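# Lay the duct in the trench and close both covers

## Task

Put the duct into the trench that has covers, then close both covers again so that everything stays in place without any arm holding it; finally open the gripper and pull the arms away.

## Robot and tools

Robots: three identical i2rt Big YAM arms named arm1, arm2 and arm3. Each has six joints, a two-finger gripper and a wrist camera. The wrist camera sits above the hand and looks toward the fingertips when joints 1 and 6 are zero and the hand is level and forward. The hand can reach roughly 1.0 m from the joint 1 axis. A fixed room camera, cam_high, also watches the scene. Joints move at different speeds, so the hand may take a wide, curved path between postures.

Frame: one shared scene frame, origin on the floor, +z up. The hand point is midway between the fingertips. The hand z axis runs along the fingers, and the fingers open and close along its y axis. Each arm's foot has its own pose, which is never printed, so joint angles are the only way to command an arm.

execute_actions: argument actions is a list holding exactly one action, or none. An action is an object keyed by arm name (arm1, arm2, arm3). Each arm entry has a single key, joints, which is an object of absolute targets by name. Include only the arms and joints you want to change. Units and ranges:
- joint1_rad: -2.879 to 2.879. Turns the arm about its foot; positive is counter-clockwise seen from above, and 0 faces the way the foot faces.
- joint2_rad: 0 to 3.141. Shoulder; 0 means the upper arm points back and roughly level, and larger values raise it and then bring it forward.
- joint3_rad: 0 to 3.019. Elbow; 0 is fully folded, and larger values open it.
- joint4_rad: -1.692 to 1.57. Hand pitch; positive tips the fingers up.
- joint5_rad: -1.57 to 1.57. Hand yaw; positive is toward the arm's right.
- joint6_rad: -2.094 to 2.094. Hand roll; positive is clockwise seen from behind the hand.
- gripper_m: 0 to 0.093. Gap between the fingertips in meters. Each finger pad grips with about 50 to 62 N at most, and less on some grippers.
A joint counts as arrived within ±0.045, 0.14, 0.09, 0.055, 0.03 and 0.035 rad for joints 1 to 6, and ±0.003 m for the gripper. Every motion in an action starts at once, but the motions can finish at different times. A joint or arm you leave out may still be pushing toward an older target. An unknown key or an out-of-range value rejects the entire call, and then nothing moves.

Optional cameras: a list drawn from arm1_cam_wrist, arm2_cam_wrist, arm3_cam_wrist, cam_high and all. Leaving it out, or giving null or all, returns every camera; an empty list returns none. The result gives each arm's state, then the images, whose order follows the pictures line. An empty actions list only reports state and images.

Reading results: joint_positions gives the current angles. joint_status says how each commanded motion ended:
- off_target: the joint stopped short and may still be pushing.
- contact_stop or time_out: the joint holds where it stopped. After time_out it may keep pushing toward its target, or toward a point no more than 0.375, 0.375, 0.113, 0.225, 0.075 or 0.3 rad away (joints 1 to 6), and it will finish that move if the obstruction clears. Sending the joint its reported position relieves the push.
- not_followed, after a "joint command not followed" line that usually has a cause: a self- or inter-arm collision check refused that arm's joint targets. The gripper part of the action still runs, and the refused targets may be retried on later actions.
on_its_own lists what the call did not command. Its "held at" value is the joint's target, not its actual position. A target very close to the current angle may produce no motion, and a joint carrying a load can sag.

wait: argument seconds, from 0 to 10. It commands nothing and returns the same state and images as an empty action. zoom_image: camera plus region [x0, y0, x1, y1] in pixels of that camera's latest full 504x504 image, with the origin at the top left and a region no larger than 504 by 504. finished_scene: argument scene, the current scene's number. It is final and reports whether the goal was met. If a result reports a stop, any later execute_actions, wait or finished_scene calls in the same reply are skipped.

Hazards: the arms do not halt on contact and can press very hard. A firm squeeze between two arms ends the run as a failure, a hard hit may do the same, and the state never tells you that arms are touching. The collision check may act too late and does not consider fingers, gripper housings or wrist cameras. Holding loads or pushing steadily heats the motors. A MOTOR HOT warning appears at 85 °C. At 100 °C an OVER-TEMPERATURE FAULT stops that arm's motors and gripper and the arm falls; afterwards its unfinished keys read limit_stop_at_motor_heat, and you should resend those targets. The robot keeps holding your last command while you think. Loose objects can occasionally be nudged by outside forces. Never knock anything onto the floor or out of the work area. Avoid drops, slips and slamming. Before ending the scene, make sure the duct and both covers rest on their own, then open the grippers and move the arms away.

Each tool is called in YAML: its name, and indented under it one key for each argument.

## Session

execute_actions:
  actions: []

Scene clock: 0.00 s.
arm1.joint_positions: joint1_rad=-0.073 joint2_rad=+0.498 joint3_rad=+1.434 joint4_rad=-1.389 joint5_rad=-0.164 joint6_rad=+0.074 gripper_m=+0.094
arm1.joint_status: not commanded
arm1.hand: x=-0.7982 y=-0.0600 z=+1.5568 quat_wxyz=(-0.527, -0.025, -0.847, -0.069) (m; scene frame)
arm2.joint_positions: joint1_rad=+0.284 joint2_rad=+0.632 joint3_rad=+1.404 joint4_rad=-1.424 joint5_rad=-0.156 joint6_rad=+0.453 gripper_m=+0.095
arm2.joint_status: not commanded
arm2.hand: x=-0.0642 y=-0.3424 z=+1.2748 quat_wxyz=(-0.110, +0.611, -0.654, -0.431) (m; scene frame)
arm3.joint_positions: joint1_rad=+0.435 joint2_rad=+0.539 joint3_rad=+1.413 joint4_rad=-1.401 joint5_rad=-0.069 joint6_rad=-0.432 gripper_m=+0.095
arm3.joint_status: not commanded
arm3.hand: x=+0.8068 y=-0.1947 z=+1.5079 quat_wxyz=(-0.037, -0.773, -0.390, +0.498) (m; scene frame)
pictures: arm1_cam_wrist, arm2_cam_wrist, arm3_cam_wrist, cam_high
Images, in order (width x height): arm1_cam_wrist 504x504, arm2_cam_wrist 504x504, arm3_cam_wrist 504x504, cam_high 504x504.

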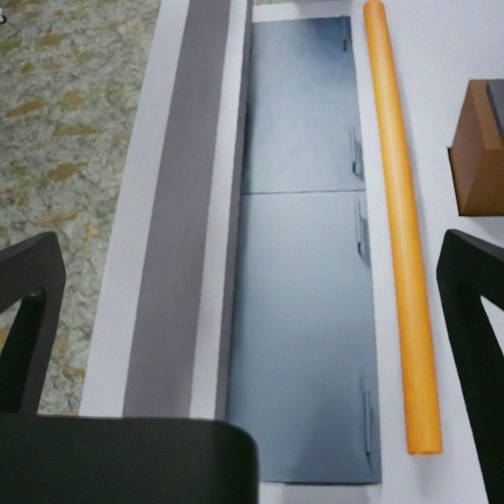

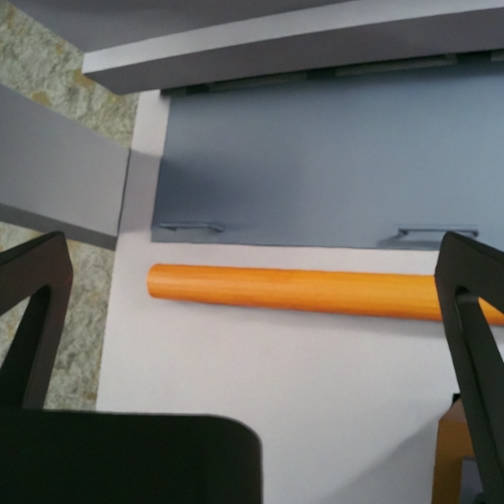

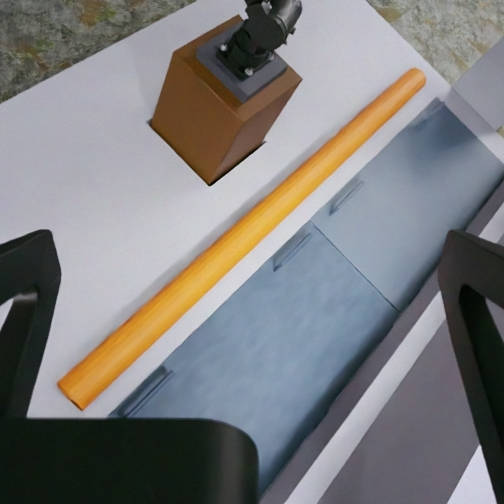

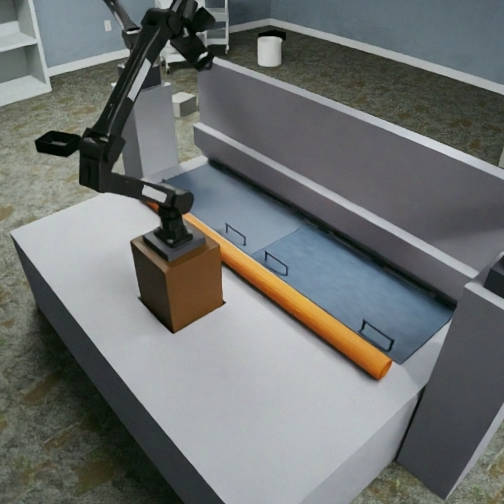

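execute_actions:
  actions:
    - {"arm1":{"joints":{"joint1_rad":0,"joint2_rad":1.5,"joint3_rad":1.0,"joint4_rad":-1.07,"joint5_rad":0,"joint6_rad":0}},"arm2":{"joints":{"joint1_rad":0,"joint2_rad":1.0,"joint3_rad":1.0,"joint4_rad":-1.4,"joint5_rad":0,"joint6_rad":0}},"arm3":{"joints":{"joint1_rad":0,"joint2_rad":1.5,"joint3_rad":1.0,"joint4_rad":-1.07,"joint5_rad":0,"joint6_rad":0}}}

execute_actions:
  actions:
    - {"arm1":{"joints":{"joint2_rad":2.0}},"arm2":{"joints":{"joint4_rad":-0.9}},"arm3":{"joints":{"joint3_rad":0.6}}}
  cameras: ["cam_high"]

execute_actions:
  actions:
    - {"arm1":{"joints":{"joint1_rad":-0.4,"joint4_rad":-0.57}},"arm2":{"joints":{"joint4_rad":-1.4,"joint3_rad":0.7}},"arm3":{"joints":{"joint1_rad":0.4,"joint4_rad":-0.67}}}

Scene clock: 12.27 s.
arm1.joint_positions: joint1_rad=-0.009 joint2_rad=+1.485 joint3_rad=+0.986 joint4_rad=-1.076 joint5_rad=-0.002 joint6_rad=+0.013 gripper_m=+0.094
arm1.joint_status: all done
arm1.hand: x=-0.5781 y=-0.0790 z=+1.0684 quat_wxyz=(+0.005, -0.017, -1.000, -0.004) (m; scene frame)
arm2.joint_positions: joint1_rad=+0.003 joint2_rad=+1.006 joint3_rad=+0.980 joint4_rad=-1.403 joint5_rad=-0.004 joint6_rad=+0.010 gripper_m=+0.095
arm2.joint_status: all done
arm2.hand: x=+0.0215 y=-0.2561 z=+0.9808 quat_wxyz=(-0.047, +0.711, -0.699, -0.050) (m; scene frame)
arm3.joint_positions: joint1_rad=-0.004 joint2_rad=+1.491 joint3_rad=+0.985 joint4_rad=-1.079 joint5_rad=-0.001 joint6_rad=-0.009 gripper_m=+0.095
arm3.joint_status: all done
arm3.hand: x=+0.5803 y=-0.1087 z=+1.0384 quat_wxyz=(+0.000, -1.000, -0.016, -0.006) (m; scene frame)
pictures: arm1_cam_wrist, arm2_cam_wrist, arm3_cam_wrist, cam_high
Images, in order (width x height): arm1_cam_wrist 504x504, arm2_cam_wrist 504x504, arm3_cam_wrist 504x504, cam_high 504x504.

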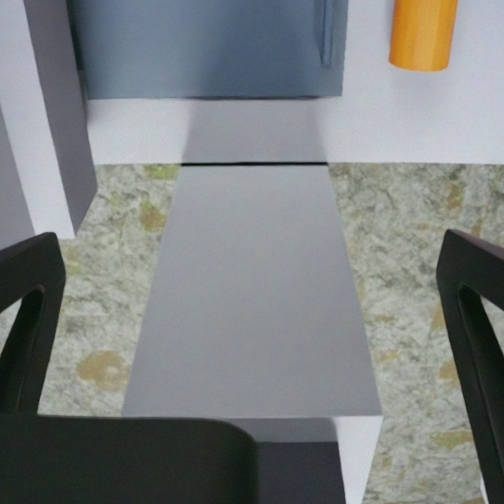

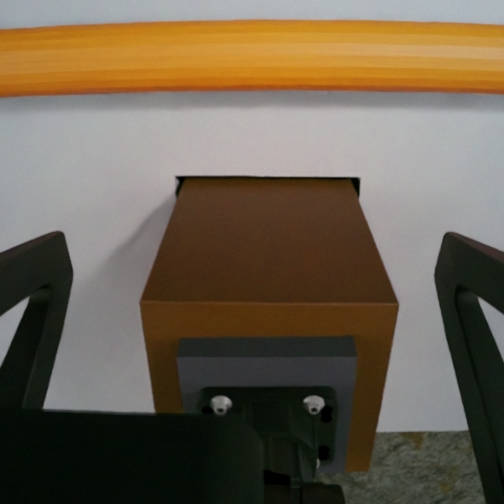

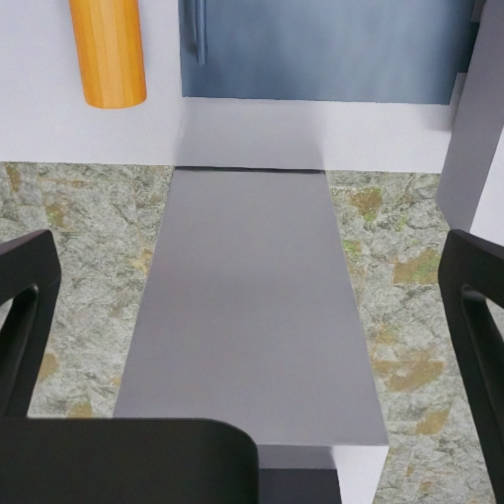

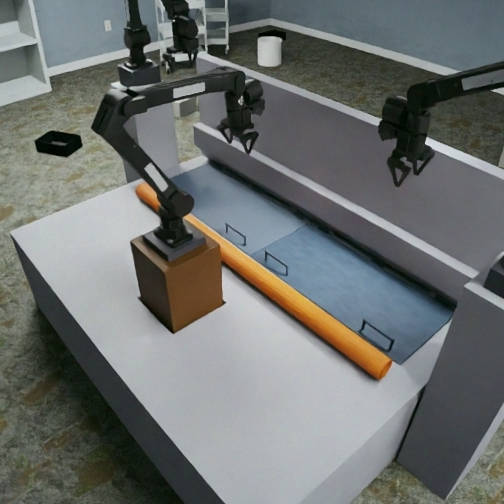

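Scene clock: 13.53 s.
arm1.joint_positions: joint1_rad=-0.009 joint2_rad=+1.999 joint3_rad=+0.986 joint4_rad=-1.075 joint5_rad=-0.002 joint6_rad=+0.013 gripper_m=+0.094
arm1.joint_status: all done
arm1.hand: x=-0.6490 y=-0.0765 z=+0.8929 quat_wxyz=(+0.258, -0.016, -0.966, -0.005) (m; scene frame)
arm2.joint_positions: joint1_rad=+0.003 joint2_rad=+1.006 joint3_rad=+0.980 joint4_rad=-0.913 joint5_rad=-0.004 joint6_rad=+0.010 gripper_m=+0.095
arm2.joint_status: all done
arm2.hand: x=+0.0185 y=-0.1456 z=+1.0252 quat_wxyz=(-0.214, +0.679, -0.666, -0.222) (m; scene frame)
arm3.joint_positions: joint1_rad=-0.004 joint2_rad=+1.491 joint3_rad=+0.597 joint4_rad=-1.071 joint5_rad=-0.001 joint6_rad=-0.009 gripper_m=+0.095
arm3.joint_status: all done
arm3.hand: x=+0.7660 y=-0.1044 z=+0.9442 quat_wxyz=(+0.001, -0.981, -0.016, -0.195) (m; scene frame)
pictures: cam_high
Images, in order (width x height): cam_high 504x504.

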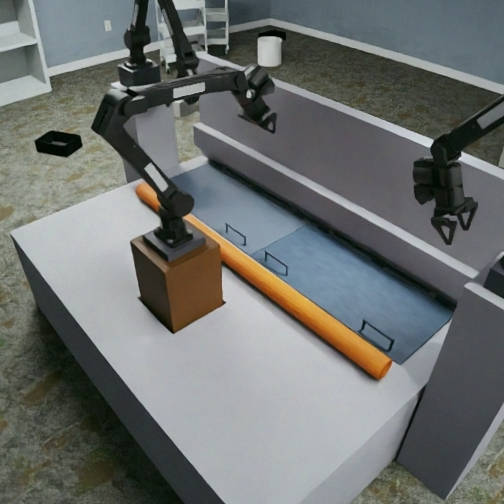

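Scene clock: 14.73 s.
arm1.joint_positions: joint1_rad=-0.411 joint2_rad=+1.999 joint3_rad=+0.986 joint4_rad=-0.580 joint5_rad=+0.001 joint6_rad=+0.011 gripper_m=+0.094
arm1.joint_status: all done
arm1.hand: x=-0.5717 y=-0.2495 z=+0.8593 quat_wxyz=(+0.014, -0.215, -0.976, -0.004) (m; scene frame)
arm2.joint_positions: joint1_rad=+0.003 joint2_rad=+1.003 joint3_rad=+0.690 joint4_rad=-1.392 joint5_rad=-0.004 joint6_rad=+0.010 gripper_m=+0.095
arm2.joint_status: all done
arm2.hand: x=+0.0241 y=-0.3437 z=+0.8729 quat_wxyz=(+0.048, +0.711, -0.700, +0.049) (m; scene frame)
arm3.joint_positions: joint1_rad=+0.402 joint2_rad=+1.491 joint3_rad=+0.597 joint4_rad=-0.680 joint5_rad=+0.000 joint6_rad=-0.008 gripper_m=+0.095
arm3.joint_status: all done
arm3.hand: x=+0.6992 y=-0.2232 z=+0.9254 quat_wxyz=(+0.001, -0.976, -0.216, -0.001) (m; scene frame)
pictures: arm1_cam_wrist, arm2_cam_wrist, arm3_cam_wrist, cam_high
Images, in order (width x height): arm1_cam_wrist 504x504, arm2_cam_wrist 504x504, arm3_cam_wrist 504x504, cam_high 504x504.

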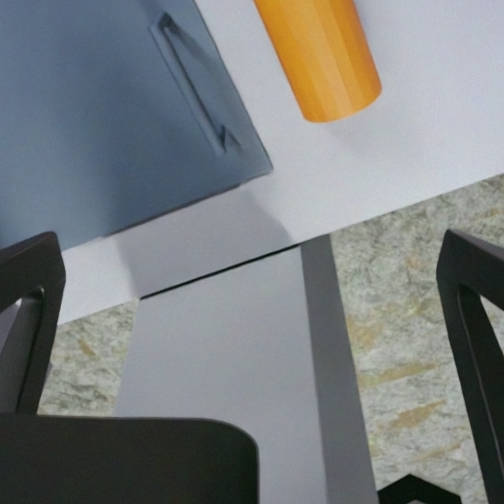

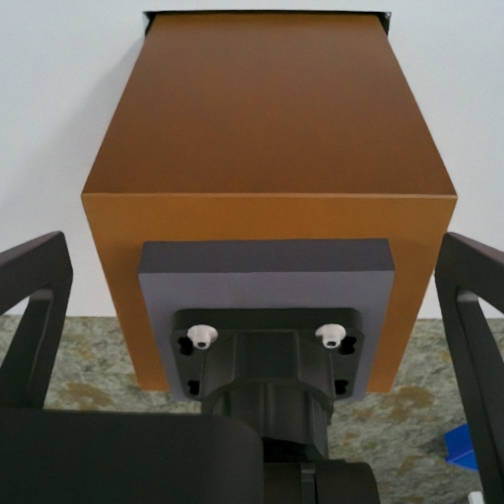

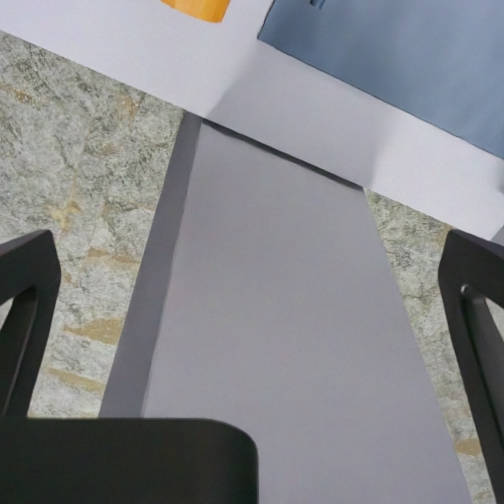

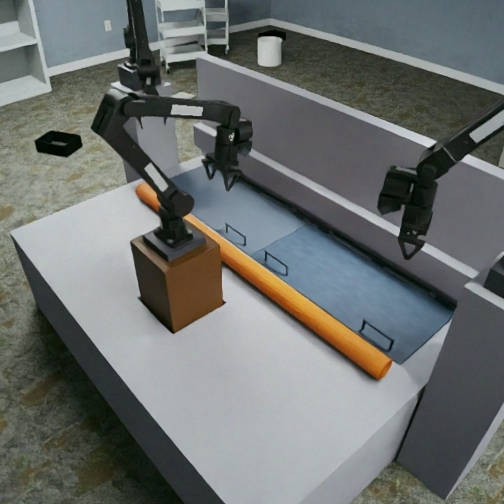

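execute_actions:
  actions:
    - {"arm1":{"joints":{"joint1_rad":-0.26,"joint2_rad":2.436,"joint3_rad":0.9,"joint4_rad":-0.026,"joint6_rad":-0.29}},"arm2":{"joints":{"joint1_rad":0.08,"joint2_rad":1.412,"joint3_rad":0.54,"joint4_rad":-0.688,"joint6_rad":1.67}},"arm3":{"joints":{"joint1_rad":0.18,"joint2_rad":2.351,"joint3_rad":0.85,"joint4_rad":-0.061,"joint6_rad":0.21}}}

Scene clock: 30.50 s.
arm1.joint_positions: joint1_rad=-0.249 joint2_rad=+2.442 joint3_rad=+0.898 joint4_rad=-0.035 joint5_rad=+0.000 joint6_rad=-0.277 gripper_m=+0.094
arm1.joint_status: all done
arm1.hand: x=-0.6206 y=-0.1622 z=+0.6778 quat_wxyz=(+0.007, +0.008, -1.000, -0.004) (m; scene frame)
arm2.joint_positions: joint1_rad=+0.077 joint2_rad=+1.403 joint3_rad=+0.534 joint4_rad=-0.697 joint5_rad=-0.003 joint6_rad=+1.660 gripper_m=+0.095
arm2.joint_status: all done
arm2.hand: x=+0.0026 y=-0.2782 z=+0.7251 quat_wxyz=(+0.001, +0.006, -1.000, +0.000) (m; scene frame)
arm3.joint_positions: joint1_rad=+0.173 joint2_rad=+2.353 joint3_rad=+0.844 joint4_rad=-0.072 joint5_rad=+0.000 joint6_rad=+0.201 gripper_m=+0.095
arm3.joint_status: all done
arm3.hand: x=+0.6185 y=-0.1704 z=+0.6798 quat_wxyz=(+0.001, -1.000, +0.001, -0.004) (m; scene frame)
pictures: arm1_cam_wrist, arm2_cam_wrist, arm3_cam_wrist, cam_high
Images, in order (width x height): arm1_cam_wrist 504x504, arm2_cam_wrist 504x504, arm3_cam_wrist 504x504, cam_high 504x504.

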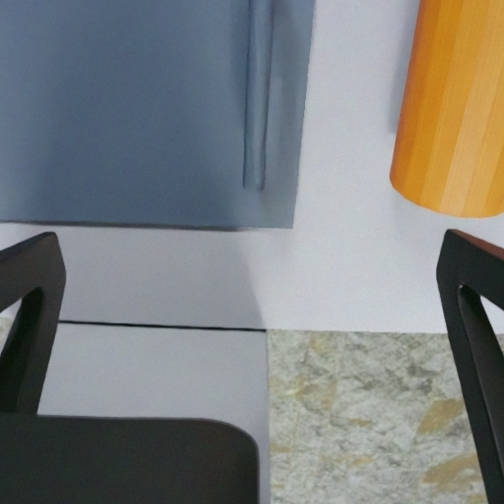

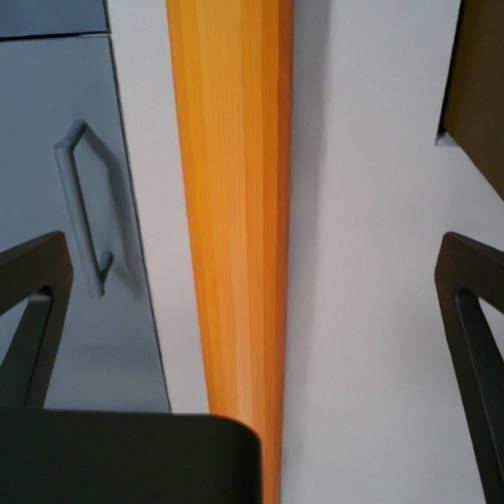

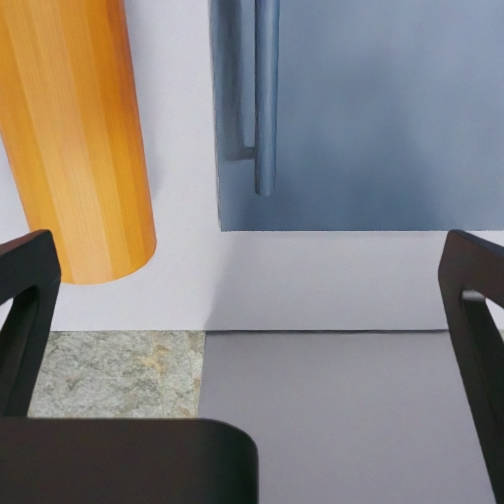

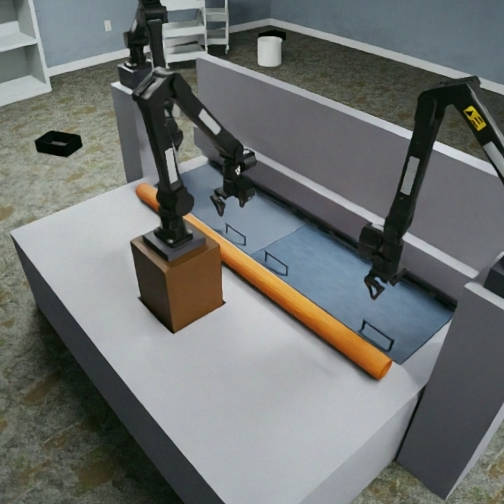

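execute_actions:
  actions:
    - {"arm1":{"joints":{"joint2_rad":2.778,"joint3_rad":1.105,"joint4_rad":0.12,"gripper_m":0.06}},"arm2":{"joints":{"joint1_rad":0.01,"joint2_rad":2.03,"joint3_rad":0.545,"joint4_rad":-0.07,"joint6_rad":1.59}},"arm3":{"joints":{"joint1_rad":0.16,"joint2_rad":2.702,"joint3_rad":1.045,"joint4_rad":0.1,"gripper_m":0.06}}}

Scene clock: 38.67 s.
arm1.joint_positions: joint1_rad=-0.249 joint2_rad=+2.785 joint3_rad=+1.101 joint4_rad=+0.120 joint5_rad=+0.000 joint6_rad=-0.278 gripper_m=+0.060
arm1.joint_status: all done
arm1.hand: x=-0.6263 y=-0.1602 z=+0.5566 quat_wxyz=(+0.000, +0.009, -1.000, -0.002) (m; scene frame)
arm2.joint_positions: joint1_rad=+0.013 joint2_rad=+2.018 joint3_rad=+0.538 joint4_rad=-0.078 joint5_rad=-0.003 joint6_rad=+1.600 gripper_m=+0.095
arm2.joint_status: all done
arm2.hand: x=+0.0199 y=-0.2664 z=+0.5638 quat_wxyz=(+0.001, +0.004, -1.000, -0.004) (m; scene frame)
arm3.joint_positions: joint1_rad=+0.168 joint2_rad=+2.712 joint3_rad=+1.040 joint4_rad=+0.098 joint5_rad=+0.000 joint6_rad=+0.201 gripper_m=+0.060
arm3.joint_status: all done
arm3.hand: x=+0.6205 y=-0.1681 z=+0.5565 quat_wxyz=(+0.000, -1.000, +0.004, +0.000) (m; scene frame)
pictures: arm1_cam_wrist, arm2_cam_wrist, arm3_cam_wrist, cam_high
Images, in order (width x height): arm1_cam_wrist 504x504, arm2_cam_wrist 504x504, arm3_cam_wrist 504x504, cam_high 504x504.

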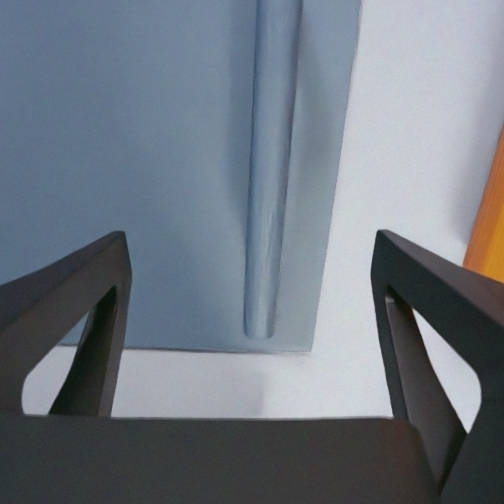

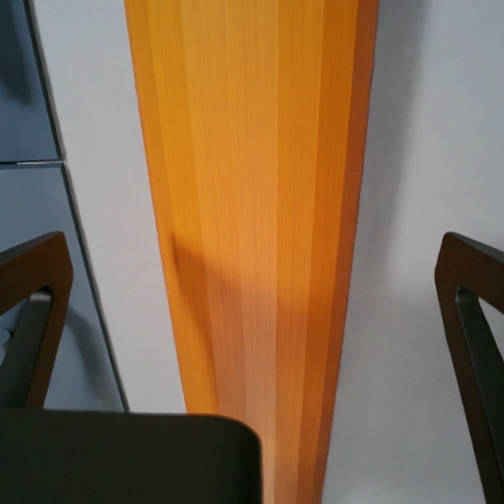

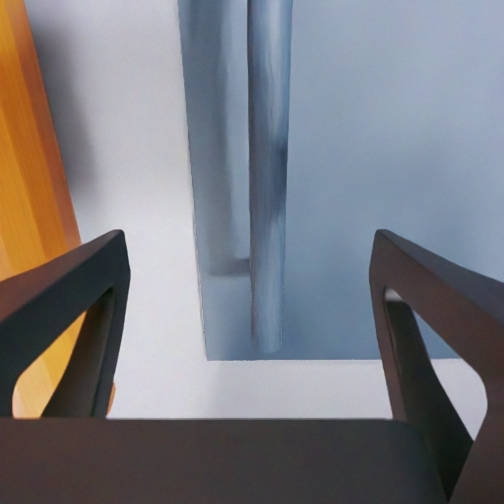

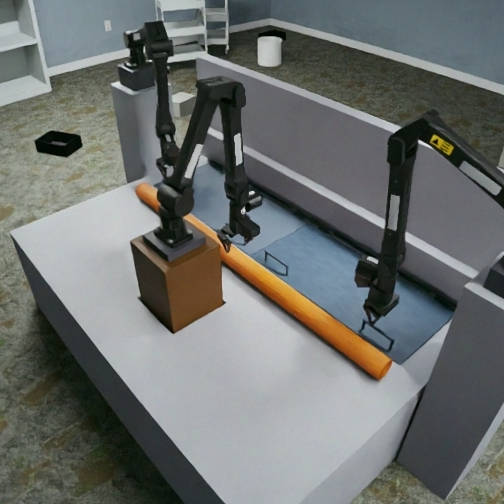

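execute_actions:
  actions:
    - {"arm1":{"joints":{"joint1_rad":-0.27,"joint2_rad":2.93,"joint3_rad":1.243,"joint4_rad":0.127}},"arm2":{"joints":{"joint2_rad":2.29,"joint3_rad":0.613,"joint4_rad":0.11}},"arm3":{"joints":{"joint1_rad":0.145,"joint2_rad":2.856,"joint3_rad":1.176,"joint4_rad":0.125}}}
  cameras: []

execute_actions:
  actions:
    - {"arm1":{"joints":{"gripper_m":0}},"arm2":{"joints":{"gripper_m":0}},"arm3":{"joints":{"gripper_m":0}}}

Scene clock: 49.17 s.
arm1.joint_positions: joint1_rad=-0.259 joint2_rad=+2.916 joint3_rad=+1.243 joint4_rad=+0.124 joint5_rad=+0.000 joint6_rad=-0.278 gripper_m=+0.060
arm1.joint_status: all done
arm1.hand: x=-0.6140 y=-0.1674 z=+0.5062 quat_wxyz=(-0.008, +0.003, -1.000, +0.000) (m; scene frame)
arm2.joint_positions: joint1_rad=+0.013 joint2_rad=+2.110 joint3_rad=+0.601 joint4_rad=+0.052 joint5_rad=-0.004 joint6_rad=+1.599 gripper_m=+0.095
arm2.joint_status: joint2_rad time_out (moved +0.092 of +0.272); joint4_rad time_out (moved +0.131 of +0.188); the others done
arm2.on_its_own: joint2_rad reads +2.110 and still pushes toward +2.290 since a time_out; joint4_rad reads +0.052 and still pushes toward +0.110 since a time_out
arm2.hand: x=+0.0184 y=-0.2251 z=+0.5422 quat_wxyz=(+0.002, +0.005, -0.998, -0.055) (m; scene frame)
arm3.joint_positions: joint1_rad=+0.150 joint2_rad=+2.849 joint3_rad=+1.176 joint4_rad=+0.121 joint5_rad=+0.000 joint6_rad=+0.201 gripper_m=+0.060
arm3.joint_status: all done
arm3.hand: x=+0.6054 y=-0.1643 z=+0.5046 quat_wxyz=(-0.002, -1.000, +0.012, +0.010) (m; scene frame)
pictures: none
No camera images: the call's "cameras" was empty. Leave "cameras" out to get every camera's image.

not run: a stop came earlier in this reply.

execute_actions:
  actions:
    - {"arm1":{"joints":{"gripper_m":0}},"arm2":{"joints":{"joint2_rad":1.98}},"arm3":{"joints":{"gripper_m":0}}}
  cameras: []

execute_actions:
  actions:
    - {"arm1":{"joints":{"joint2_rad":2.76,"joint3_rad":1.105}},"arm2":{"joints":{"joint3_rad":0.54,"joint4_rad":-0.12}},"arm3":{"joints":{"joint2_rad":2.69,"joint3_rad":1.045,"joint4_rad":0.1}}}

Scene clock: 55.20 s.
arm1.joint_positions: joint1_rad=-0.259 joint2_rad=+2.916 joint3_rad=+1.243 joint4_rad=+0.125 joint5_rad=-0.007 joint6_rad=-0.274 gripper_m=+0.011
arm1.joint_status: gripper_m off_target (ended at +0.011, target +0.000)
arm1.hand: x=-0.6136 y=-0.1662 z=+0.5062 quat_wxyz=(-0.009, +0.002, -1.000, -0.003) (m; scene frame)
arm2.joint_positions: joint1_rad=+0.013 joint2_rad=+1.980 joint3_rad=+0.609 joint4_rad=+0.104 joint5_rad=-0.004 joint6_rad=+1.599 gripper_m=+0.095
arm2.joint_status: all done
arm2.hand: x=+0.0162 y=-0.1669 z=+0.5887 quat_wxyz=(+0.005, +0.005, -0.989, -0.149) (m; scene frame)
arm3.joint_positions: joint1_rad=+0.149 joint2_rad=+2.849 joint3_rad=+1.176 joint4_rad=+0.122 joint5_rad=+0.004 joint6_rad=+0.198 gripper_m=+0.011
arm3.joint_status: gripper_m off_target (ended at +0.011, target +0.000)
arm3.hand: x=+0.6051 y=-0.1631 z=+0.5046 quat_wxyz=(+0.000, -1.000, +0.011, +0.011) (m; scene frame)
pictures: none
No camera images: the call's "cameras" was empty. Leave "cameras" out to get every camera's image.

Scene clock: 56.17 s.
arm1.joint_positions: joint1_rad=-0.256 joint2_rad=+2.842 joint3_rad=+1.160 joint4_rad=+0.145 joint5_rad=-0.021 joint6_rad=-0.271 gripper_m=+0.011
arm1.joint_status: all done
arm1.hand: x=-0.6157 y=-0.1622 z=+0.5349 quat_wxyz=(-0.016, +0.002, -1.000, -0.009) (m; scene frame)
arm2.joint_positions: joint1_rad=+0.013 joint2_rad=+1.980 joint3_rad=+0.535 joint4_rad=-0.113 joint5_rad=-0.004 joint6_rad=+1.598 gripper_m=+0.095
arm2.joint_status: all done
arm2.hand: x=+0.0198 y=-0.2654 z=+0.5733 quat_wxyz=(+0.001, +0.005, -1.000, -0.004) (m; scene frame)
arm3.joint_positions: joint1_rad=+0.139 joint2_rad=+2.771 joint3_rad=+1.101 joint4_rad=+0.123 joint5_rad=+0.008 joint6_rad=+0.191 gripper_m=+0.011
arm3.joint_status: all done
arm3.hand: x=+0.6065 y=-0.1589 z=+0.5341 quat_wxyz=(+0.002, -1.000, +0.013, +0.013) (m; scene frame)
pictures: arm1_cam_wrist, arm2_cam_wrist, arm3_cam_wrist, cam_high
Images, in order (width x height): arm1_cam_wrist 504x504, arm2_cam_wrist 504x504, arm3_cam_wrist 504x504, cam_high 504x504.

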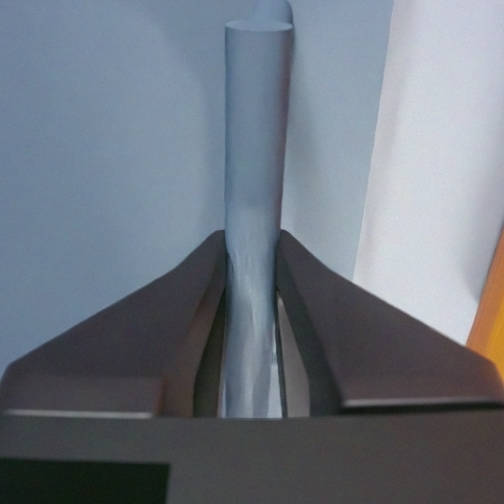

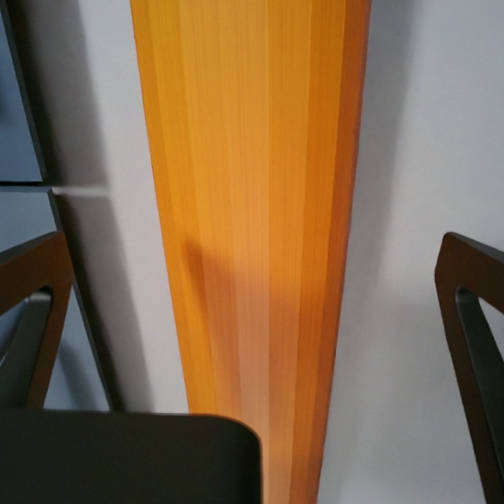

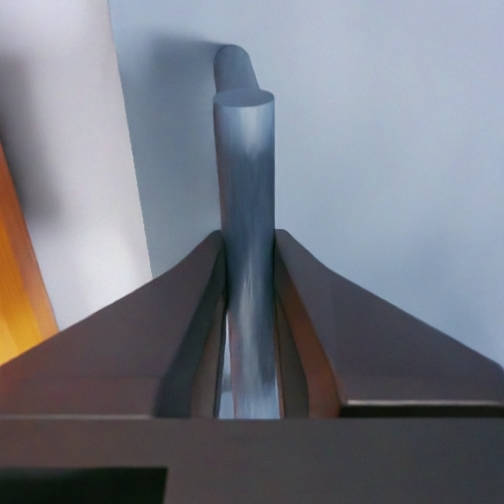

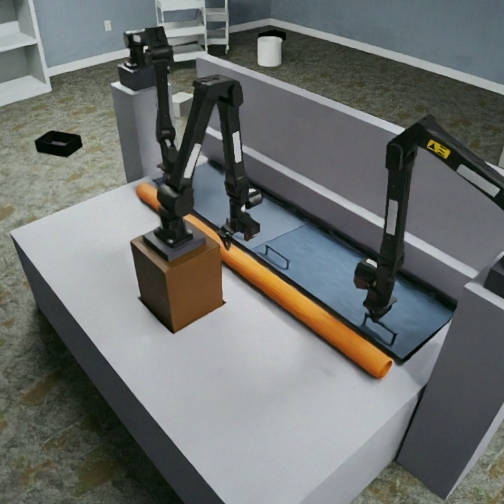

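execute_actions:
  actions:
    - {"arm1":{"joints":{"joint1_rad":-0.17,"joint2_rad":2.58,"joint3_rad":1.04,"joint4_rad":0.074,"joint6_rad":-0.2}},"arm2":{"joints":{"joint2_rad":2.09,"joint3_rad":0.555,"joint4_rad":-0.04}},"arm3":{"joints":{"joint1_rad":0.075,"joint2_rad":2.5,"joint3_rad":1.0,"joint4_rad":0.036,"joint6_rad":0.105}}}
  cameras: []

execute_actions:
  actions:
    - {"arm1":{"joints":{"joint1_rad":-0.04,"joint2_rad":2.39,"joint3_rad":0.91,"joint4_rad":0.016,"joint6_rad":-0.07}},"arm2":{"joints":{"joint2_rad":2.17,"joint3_rad":0.575,"joint4_rad":0.02}},"arm3":{"joints":{"joint1_rad":-0.05,"joint2_rad":2.31,"joint3_rad":0.89,"joint4_rad":-0.049,"joint6_rad":-0.02}}}

Scene clock: 68.23 s.
arm1.joint_positions: joint1_rad=-0.188 joint2_rad=+2.683 joint3_rad=+1.041 joint4_rad=+0.076 joint5_rad=+0.014 joint6_rad=-0.194 gripper_m=+0.011
arm1.joint_status: all done
arm1.hand: x=-0.6142 y=-0.1430 z=+0.5935 quat_wxyz=(+0.002, -0.003, -1.000, +0.005) (m; scene frame)
arm2.joint_positions: joint1_rad=+0.013 joint2_rad=+2.080 joint3_rad=+0.555 joint4_rad=-0.048 joint5_rad=-0.004 joint6_rad=+1.598 gripper_m=+0.095
arm2.joint_status: all done
arm2.hand: x=+0.0200 y=-0.2684 z=+0.5480 quat_wxyz=(+0.000, +0.005, -1.000, +0.003) (m; scene frame)
arm3.joint_positions: joint1_rad=+0.082 joint2_rad=+2.608 joint3_rad=+0.999 joint4_rad=+0.037 joint5_rad=-0.009 joint6_rad=+0.109 gripper_m=+0.011
arm3.joint_status: all done
arm3.hand: x=+0.6043 y=-0.1408 z=+0.5928 quat_wxyz=(-0.004, -1.000, +0.000, +0.000) (m; scene frame)
pictures: none
No camera images: the call's "cameras" was empty. Leave "cameras" out to get every camera's image.

Scene clock: 69.27 s.
arm1.joint_positions: joint1_rad=-0.066 joint2_rad=+2.474 joint3_rad=+0.895 joint4_rad=+0.008 joint5_rad=+0.031 joint6_rad=-0.069 gripper_m=+0.011
arm1.joint_status: all done
arm1.hand: x=-0.6151 y=-0.1019 z=+0.6673 quat_wxyz=(+0.004, -0.005, -1.000, +0.013) (m; scene frame)
arm2.joint_positions: joint1_rad=+0.013 joint2_rad=+2.156 joint3_rad=+0.575 joint4_rad=+0.012 joint5_rad=-0.004 joint6_rad=+1.598 gripper_m=+0.095
arm2.joint_status: all done
arm2.hand: x=+0.0200 y=-0.2671 z=+0.5281 quat_wxyz=(+0.001, +0.005, -1.000, +0.001) (m; scene frame)
arm3.joint_positions: joint1_rad=-0.034 joint2_rad=+2.398 joint3_rad=+0.877 joint4_rad=-0.053 joint5_rad=-0.022 joint6_rad=-0.012 gripper_m=+0.011
arm3.joint_status: all done
arm3.hand: x=+0.6046 y=-0.1006 z=+0.6655 quat_wxyz=(-0.011, -1.000, -0.002, +0.000) (m; scene frame)
pictures: arm1_cam_wrist, arm2_cam_wrist, arm3_cam_wrist, cam_high
Images, in order (width x height): arm1_cam_wrist 504x504, arm2_cam_wrist 504x504, arm3_cam_wrist 504x504, cam_high 504x504.

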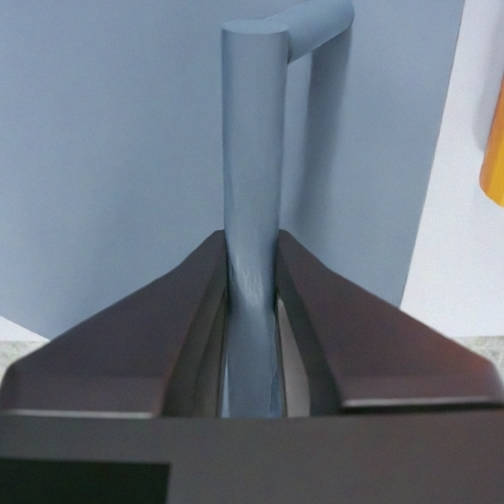

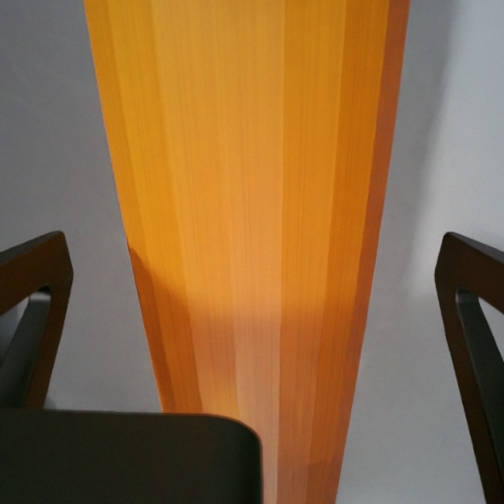

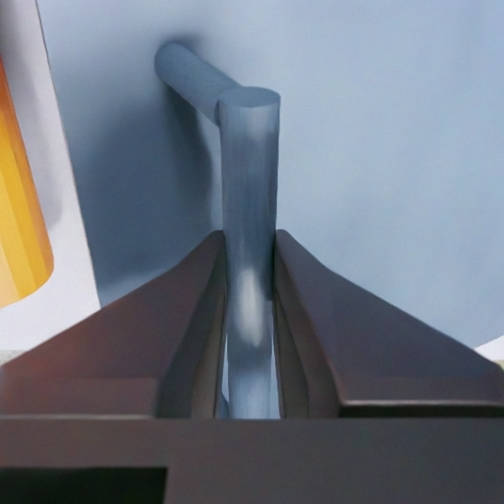

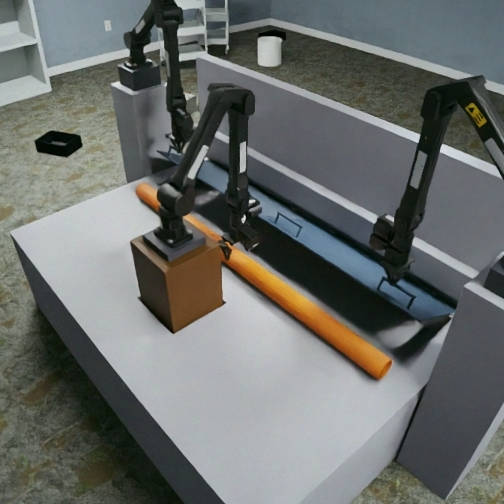

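execute_actions:
  actions:
    - {"arm1":{"joints":{"joint1_rad":0.14,"joint2_rad":2.2,"joint3_rad":0.82,"joint4_rad":-0.1,"joint6_rad":0.11}},"arm2":{"joints":{"joint2_rad":2.24,"joint3_rad":0.594,"joint4_rad":0.07}},"arm3":{"joints":{"joint1_rad":-0.225,"joint2_rad":2.12,"joint3_rad":0.835,"joint4_rad":-0.195,"joint6_rad":-0.19}}}
  cameras: []

execute_actions:
  actions:
    - {"arm1":{"joints":{"joint1_rad":0.36,"joint2_rad":2.09,"joint3_rad":0.825,"joint4_rad":-0.228,"joint6_rad":0.32}},"arm2":{"joints":{"joint2_rad":2.31,"joint3_rad":0.615,"joint4_rad":0.115}},"arm3":{"joints":{"joint1_rad":-0.43,"joint2_rad":2.03,"joint3_rad":0.87,"joint4_rad":-0.337,"joint6_rad":-0.39}}}
  cameras: []

execute_actions:
  actions:
    - {"arm2":{"joints":{"gripper_m":0}}}

Scene clock: 77.13 s.
arm1.joint_positions: joint1_rad=+0.117 joint2_rad=+2.264 joint3_rad=+0.801 joint4_rad=-0.108 joint5_rad=+0.033 joint6_rad=+0.110 gripper_m=+0.011
arm1.joint_status: all done
arm1.hand: x=-0.6158 y=-0.0373 z=+0.7366 quat_wxyz=(+0.001, -0.002, -1.000, +0.014) (m; scene frame)
arm2.joint_positions: joint1_rad=+0.013 joint2_rad=+2.225 joint3_rad=+0.595 joint4_rad=+0.063 joint5_rad=-0.004 joint6_rad=+1.598 gripper_m=+0.095
arm2.joint_status: all done
arm2.hand: x=+0.0200 y=-0.2671 z=+0.5098 quat_wxyz=(+0.001, +0.005, -1.000, +0.001) (m; scene frame)
arm3.joint_positions: joint1_rad=-0.207 joint2_rad=+2.192 joint3_rad=+0.816 joint4_rad=-0.200 joint5_rad=-0.024 joint6_rad=-0.181 gripper_m=+0.011
arm3.joint_status: all done
arm3.hand: x=+0.6047 y=-0.0372 z=+0.7343 quat_wxyz=(-0.012, -1.000, +0.000, +0.001) (m; scene frame)
pictures: none
No camera images: the call's "cameras" was empty. Leave "cameras" out to get every camera's image.

Scene clock: 78.23 s.
arm1.joint_positions: joint1_rad=+0.325 joint2_rad=+2.128 joint3_rad=+0.801 joint4_rad=-0.246 joint5_rad=+0.045 joint6_rad=+0.317 gripper_m=+0.010
arm1.joint_status: all done
arm1.hand: x=-0.6155 y=+0.0379 z=+0.7837 quat_wxyz=(-0.003, -0.002, -1.000, +0.019) (m; scene frame)
arm2.joint_positions: joint1_rad=+0.013 joint2_rad=+2.296 joint3_rad=+0.615 joint4_rad=+0.107 joint5_rad=-0.004 joint6_rad=+1.598 gripper_m=+0.095
arm2.joint_status: all done
arm2.hand: x=+0.0202 y=-0.2700 z=+0.4908 quat_wxyz=(+0.000, +0.005, -1.000, +0.003) (m; scene frame)
arm3.joint_positions: joint1_rad=-0.394 joint2_rad=+2.070 joint3_rad=+0.833 joint4_rad=-0.332 joint5_rad=-0.038 joint6_rad=-0.374 gripper_m=+0.011
arm3.joint_status: all done
arm3.hand: x=+0.6050 y=+0.0339 z=+0.7796 quat_wxyz=(-0.017, -1.000, -0.003, +0.009) (m; scene frame)
pictures: none
No camera images: the call's "cameras" was empty. Leave "cameras" out to get every camera's image.

Scene clock: 78.97 s.
arm1.joint_positions: joint1_rad=+0.325 joint2_rad=+2.128 joint3_rad=+0.801 joint4_rad=-0.246 joint5_rad=+0.045 joint6_rad=+0.317 gripper_m=+0.010
arm1.joint_status: not commanded
arm1.hand: x=-0.6155 y=+0.0379 z=+0.7837 quat_wxyz=(-0.003, -0.002, -1.000, +0.019) (m; scene frame)
arm2.joint_positions: joint1_rad=+0.013 joint2_rad=+2.296 joint3_rad=+0.617 joint4_rad=+0.111 joint5_rad=-0.003 joint6_rad=+1.595 gripper_m=+0.075
arm2.joint_status: gripper_m off_target (ended at +0.075, target +0.000)
arm2.hand: x=+0.0202 y=-0.2678 z=+0.4907 quat_wxyz=(+0.000, +0.006, -1.000, +0.000) (m; scene frame)
arm3.joint_positions: joint1_rad=-0.394 joint2_rad=+2.070 joint3_rad=+0.833 joint4_rad=-0.332 joint5_rad=-0.038 joint6_rad=-0.374 gripper_m=+0.011
arm3.joint_status: not commanded
arm3.hand: x=+0.6050 y=+0.0339 z=+0.7796 quat_wxyz=(-0.017, -1.000, -0.003, +0.009) (m; scene frame)
pictures: arm1_cam_wrist, arm2_cam_wrist, arm3_cam_wrist, cam_high
Images, in order (width x height): arm1_cam_wrist 504x504, arm2_cam_wrist 504x504, arm3_cam_wrist 504x504, cam_high 504x504.

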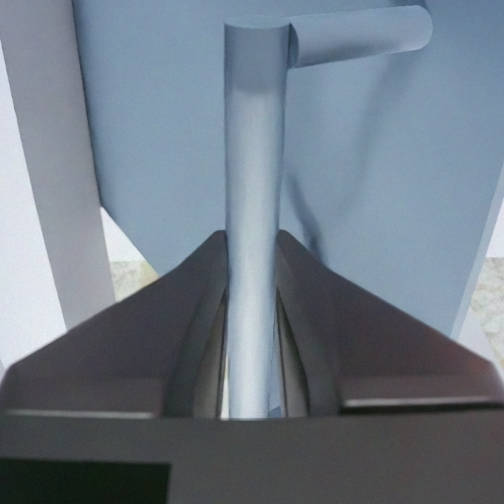

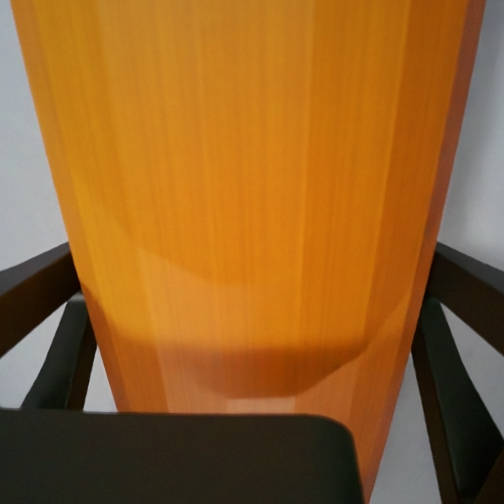

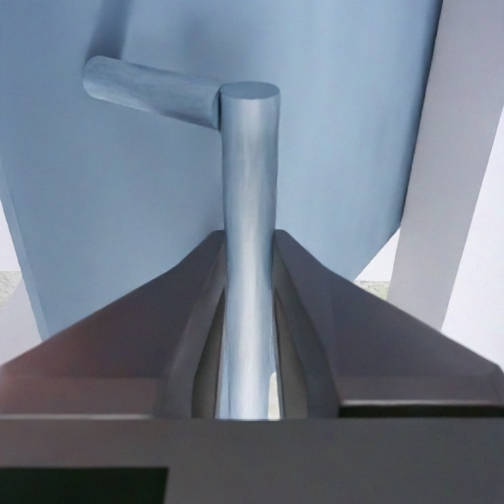

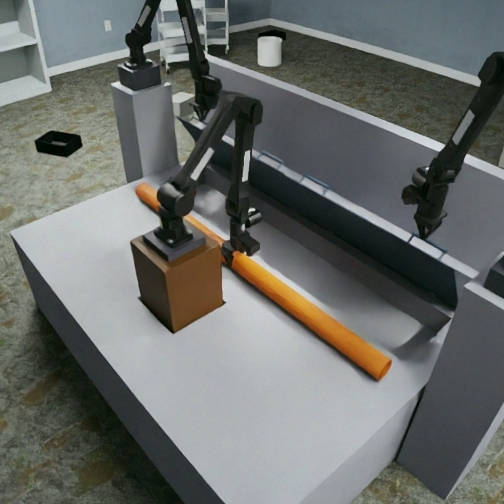

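execute_actions:
  actions:
    - {"arm2":{"joints":{"joint2_rad":2.05,"joint3_rad":0.62,"joint4_rad":-0.05}}}
  cameras: ["cam_high"]

execute_actions:
  actions:
    - {"arm2":{"joints":{"joint1_rad":0.04,"joint2_rad":2.12,"joint3_rad":0.95,"joint4_rad":-0.145,"joint6_rad":1.635}}}
  cameras: ["cam_high"]

zoom_image:
  camera: "cam_high"
  region: [120,90,490,400]

Scene clock: 85.40 s.
arm1.joint_positions: joint1_rad=+0.325 joint2_rad=+2.128 joint3_rad=+0.801 joint4_rad=-0.246 joint5_rad=+0.045 joint6_rad=+0.317 gripper_m=+0.010
arm1.joint_status: not commanded
arm1.hand: x=-0.6155 y=+0.0379 z=+0.7837 quat_wxyz=(-0.003, -0.002, -1.000, +0.019) (m; scene frame)
arm2.joint_positions: joint1_rad=+0.013 joint2_rad=+2.098 joint3_rad=+0.617 joint4_rad=-0.047 joint5_rad=-0.003 joint6_rad=+1.595 gripper_m=+0.075
arm2.joint_status: all done
arm2.hand: x=+0.0188 y=-0.2349 z=+0.5448 quat_wxyz=(+0.001, +0.006, -1.000, -0.020) (m; scene frame)
arm3.joint_positions: joint1_rad=-0.394 joint2_rad=+2.070 joint3_rad=+0.833 joint4_rad=-0.332 joint5_rad=-0.038 joint6_rad=-0.374 gripper_m=+0.011
arm3.joint_status: not commanded
arm3.hand: x=+0.6050 y=+0.0339 z=+0.7796 quat_wxyz=(-0.017, -1.000, -0.003, +0.009) (m; scene frame)
pictures: cam_high
Images, in order (width x height): cam_high 504x504.

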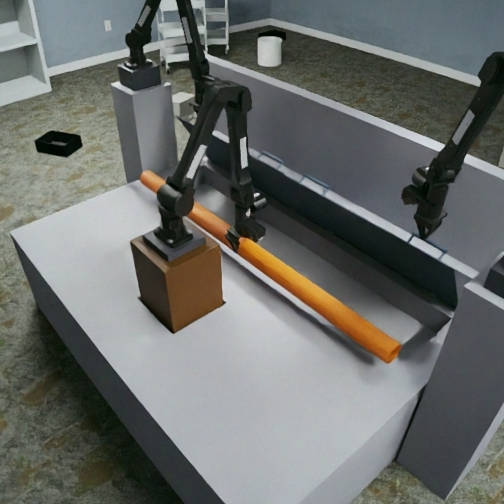

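Scene clock: 86.83 s.
arm1.joint_positions: joint1_rad=+0.325 joint2_rad=+2.128 joint3_rad=+0.801 joint4_rad=-0.246 joint5_rad=+0.045 joint6_rad=+0.317 gripper_m=+0.010
arm1.joint_status: not commanded
arm1.hand: x=-0.6155 y=+0.0379 z=+0.7837 quat_wxyz=(-0.003, -0.002, -1.000, +0.019) (m; scene frame)
arm2.joint_positions: joint1_rad=+0.034 joint2_rad=+2.185 joint3_rad=+0.925 joint4_rad=-0.155 joint5_rad=-0.001 joint6_rad=+1.628 gripper_m=+0.075
arm2.joint_status: all done
arm2.hand: x=+0.0048 y=-0.1008 z=+0.5411 quat_wxyz=(+0.004, +0.000, -0.997, -0.076) (m; scene frame)
arm3.joint_positions: joint1_rad=-0.394 joint2_rad=+2.070 joint3_rad=+0.833 joint4_rad=-0.332 joint5_rad=-0.038 joint6_rad=-0.374 gripper_m=+0.011
arm3.joint_status: not commanded
arm3.hand: x=+0.6050 y=+0.0339 z=+0.7796 quat_wxyz=(-0.017, -1.000, -0.003, +0.009) (m; scene frame)
pictures: cam_high
Images, in order (width x height): cam_high 504x504.

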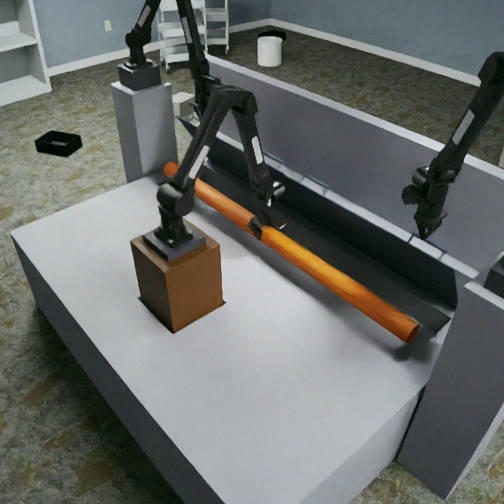

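Region (120, 90, 490, 400) of cam_high's 504x504 image, scaled by 1.362, with more detail than that image has; it fills the top 422 rows of this view, and the rest is white.

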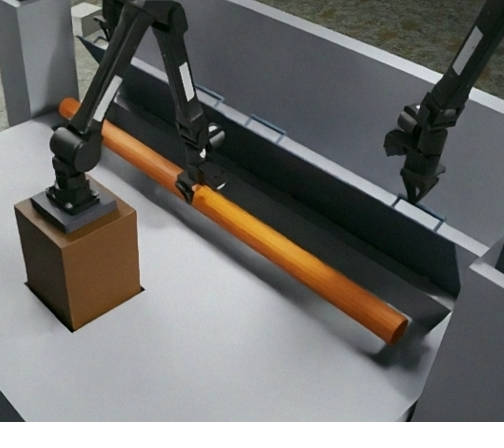

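execute_actions:
  actions:
    - {"arm2":{"joints":{"joint1_rad":0.045,"joint2_rad":2.35,"joint3_rad":1.12,"joint4_rad":-0.01}}}
  cameras: ["cam_high"]

execute_actions:
  actions:
    - {"arm2":{"joints":{"joint2_rad":2.52,"joint3_rad":1.23,"joint4_rad":0.07}}}
  cameras: ["cam_high","arm2_cam_wrist"]

zoom_image:
  camera: "cam_high"
  region: [120,90,490,400]

Scene clock: 94.13 s.
arm1.joint_positions: joint1_rad=+0.325 joint2_rad=+2.128 joint3_rad=+0.801 joint4_rad=-0.246 joint5_rad=+0.045 joint6_rad=+0.317 gripper_m=+0.010
arm1.joint_status: not commanded
arm1.hand: x=-0.6155 y=+0.0379 z=+0.7837 quat_wxyz=(-0.003, -0.002, -1.000, +0.019) (m; scene frame)
arm2.joint_positions: joint1_rad=+0.035 joint2_rad=+2.416 joint3_rad=+1.096 joint4_rad=-0.025 joint5_rad=-0.001 joint6_rad=+1.628 gripper_m=+0.075
arm2.joint_status: all done
arm2.hand: x=+0.0016 y=-0.0519 z=+0.4677 quat_wxyz=(+0.006, +0.001, -0.994, -0.111) (m; scene frame)
arm3.joint_positions: joint1_rad=-0.394 joint2_rad=+2.070 joint3_rad=+0.833 joint4_rad=-0.332 joint5_rad=-0.038 joint6_rad=-0.374 gripper_m=+0.011
arm3.joint_status: not commanded
arm3.hand: x=+0.6050 y=+0.0339 z=+0.7796 quat_wxyz=(-0.017, -1.000, -0.003, +0.009) (m; scene frame)
pictures: cam_high
Images, in order (width x height): cam_high 504x504.

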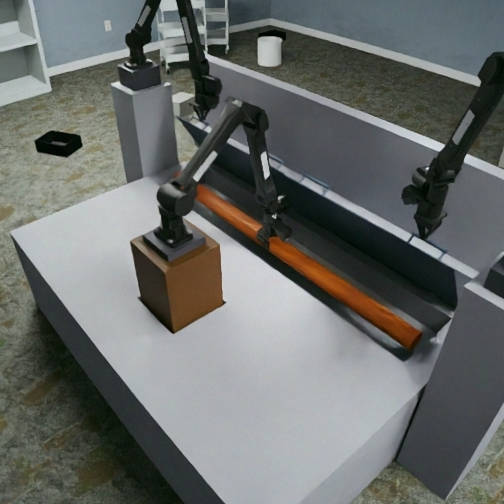

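Scene clock: 95.33 s.
arm1.joint_positions: joint1_rad=+0.325 joint2_rad=+2.128 joint3_rad=+0.801 joint4_rad=-0.246 joint5_rad=+0.045 joint6_rad=+0.317 gripper_m=+0.010
arm1.joint_status: not commanded
arm1.hand: x=-0.6155 y=+0.0379 z=+0.7837 quat_wxyz=(-0.003, -0.002, -1.000, +0.019) (m; scene frame)
arm2.joint_positions: joint1_rad=+0.035 joint2_rad=+2.592 joint3_rad=+1.208 joint4_rad=+0.053 joint5_rad=-0.001 joint6_rad=+1.629 gripper_m=+0.075
arm2.joint_status: all done
arm2.hand: x=+0.0012 y=-0.0429 z=+0.4024 quat_wxyz=(+0.006, +0.001, -0.993, -0.117) (m; scene frame)
arm3.joint_positions: joint1_rad=-0.394 joint2_rad=+2.070 joint3_rad=+0.833 joint4_rad=-0.332 joint5_rad=-0.038 joint6_rad=-0.374 gripper_m=+0.011
arm3.joint_status: not commanded
arm3.hand: x=+0.6050 y=+0.0339 z=+0.7796 quat_wxyz=(-0.017, -1.000, -0.003, +0.009) (m; scene frame)
pictures: arm2_cam_wrist, cam_high
Images, in order (width x height): arm2_cam_wrist 504x504, cam_high 504x504.

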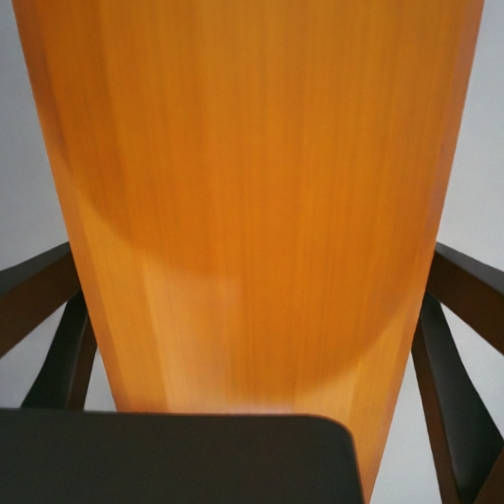

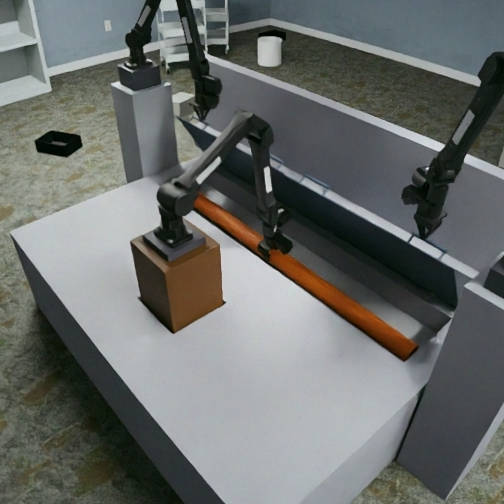

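Region (120, 90, 490, 400) of cam_high's 504x504 image, scaled by 1.362, with more detail than that image has; it fills the top 422 rows of this view, and the rest is white.

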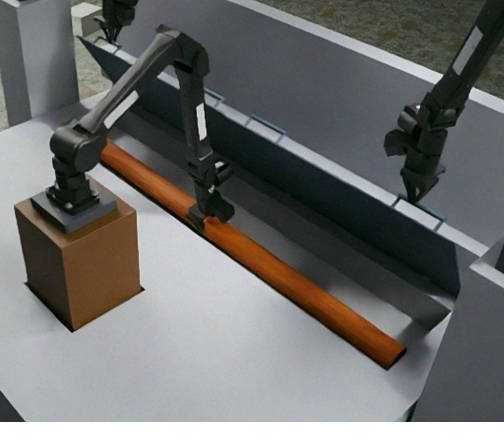

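execute_actions:
  actions:
    - {"arm2":{"joints":{"joint2_rad":2.64,"joint3_rad":1.34,"joint4_rad":0.05}}}
  cameras: ["cam_high"]

Scene clock: 98.37 s.
arm1.joint_positions: joint1_rad=+0.325 joint2_rad=+2.128 joint3_rad=+0.801 joint4_rad=-0.246 joint5_rad=+0.045 joint6_rad=+0.317 gripper_m=+0.010
arm1.joint_status: not commanded
arm1.hand: x=-0.6155 y=+0.0379 z=+0.7837 quat_wxyz=(-0.003, -0.002, -1.000, +0.019) (m; scene frame)
arm2.joint_positions: joint1_rad=+0.035 joint2_rad=+2.646 joint3_rad=+1.310 joint4_rad=+0.036 joint5_rad=-0.001 joint6_rad=+1.628 gripper_m=+0.075
arm2.joint_status: all done
arm2.hand: x=-0.0008 y=-0.0105 z=+0.3886 quat_wxyz=(+0.007, +0.001, -0.991, -0.133) (m; scene frame)
arm3.joint_positions: joint1_rad=-0.394 joint2_rad=+2.070 joint3_rad=+0.833 joint4_rad=-0.332 joint5_rad=-0.038 joint6_rad=-0.374 gripper_m=+0.011
arm3.joint_status: not commanded
arm3.hand: x=+0.6050 y=+0.0339 z=+0.7796 quat_wxyz=(-0.017, -1.000, -0.003, +0.009) (m; scene frame)
pictures: cam_high
Images, in order (width x height): cam_high 504x504.

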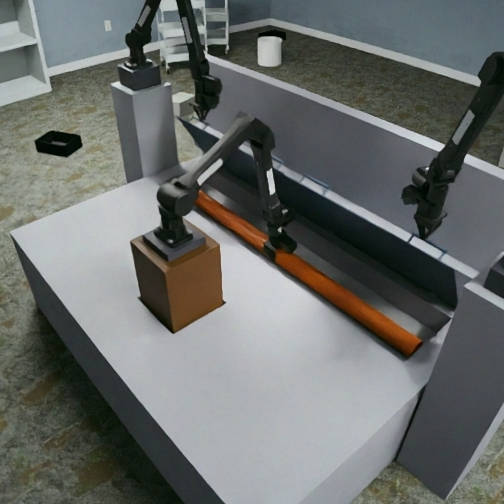

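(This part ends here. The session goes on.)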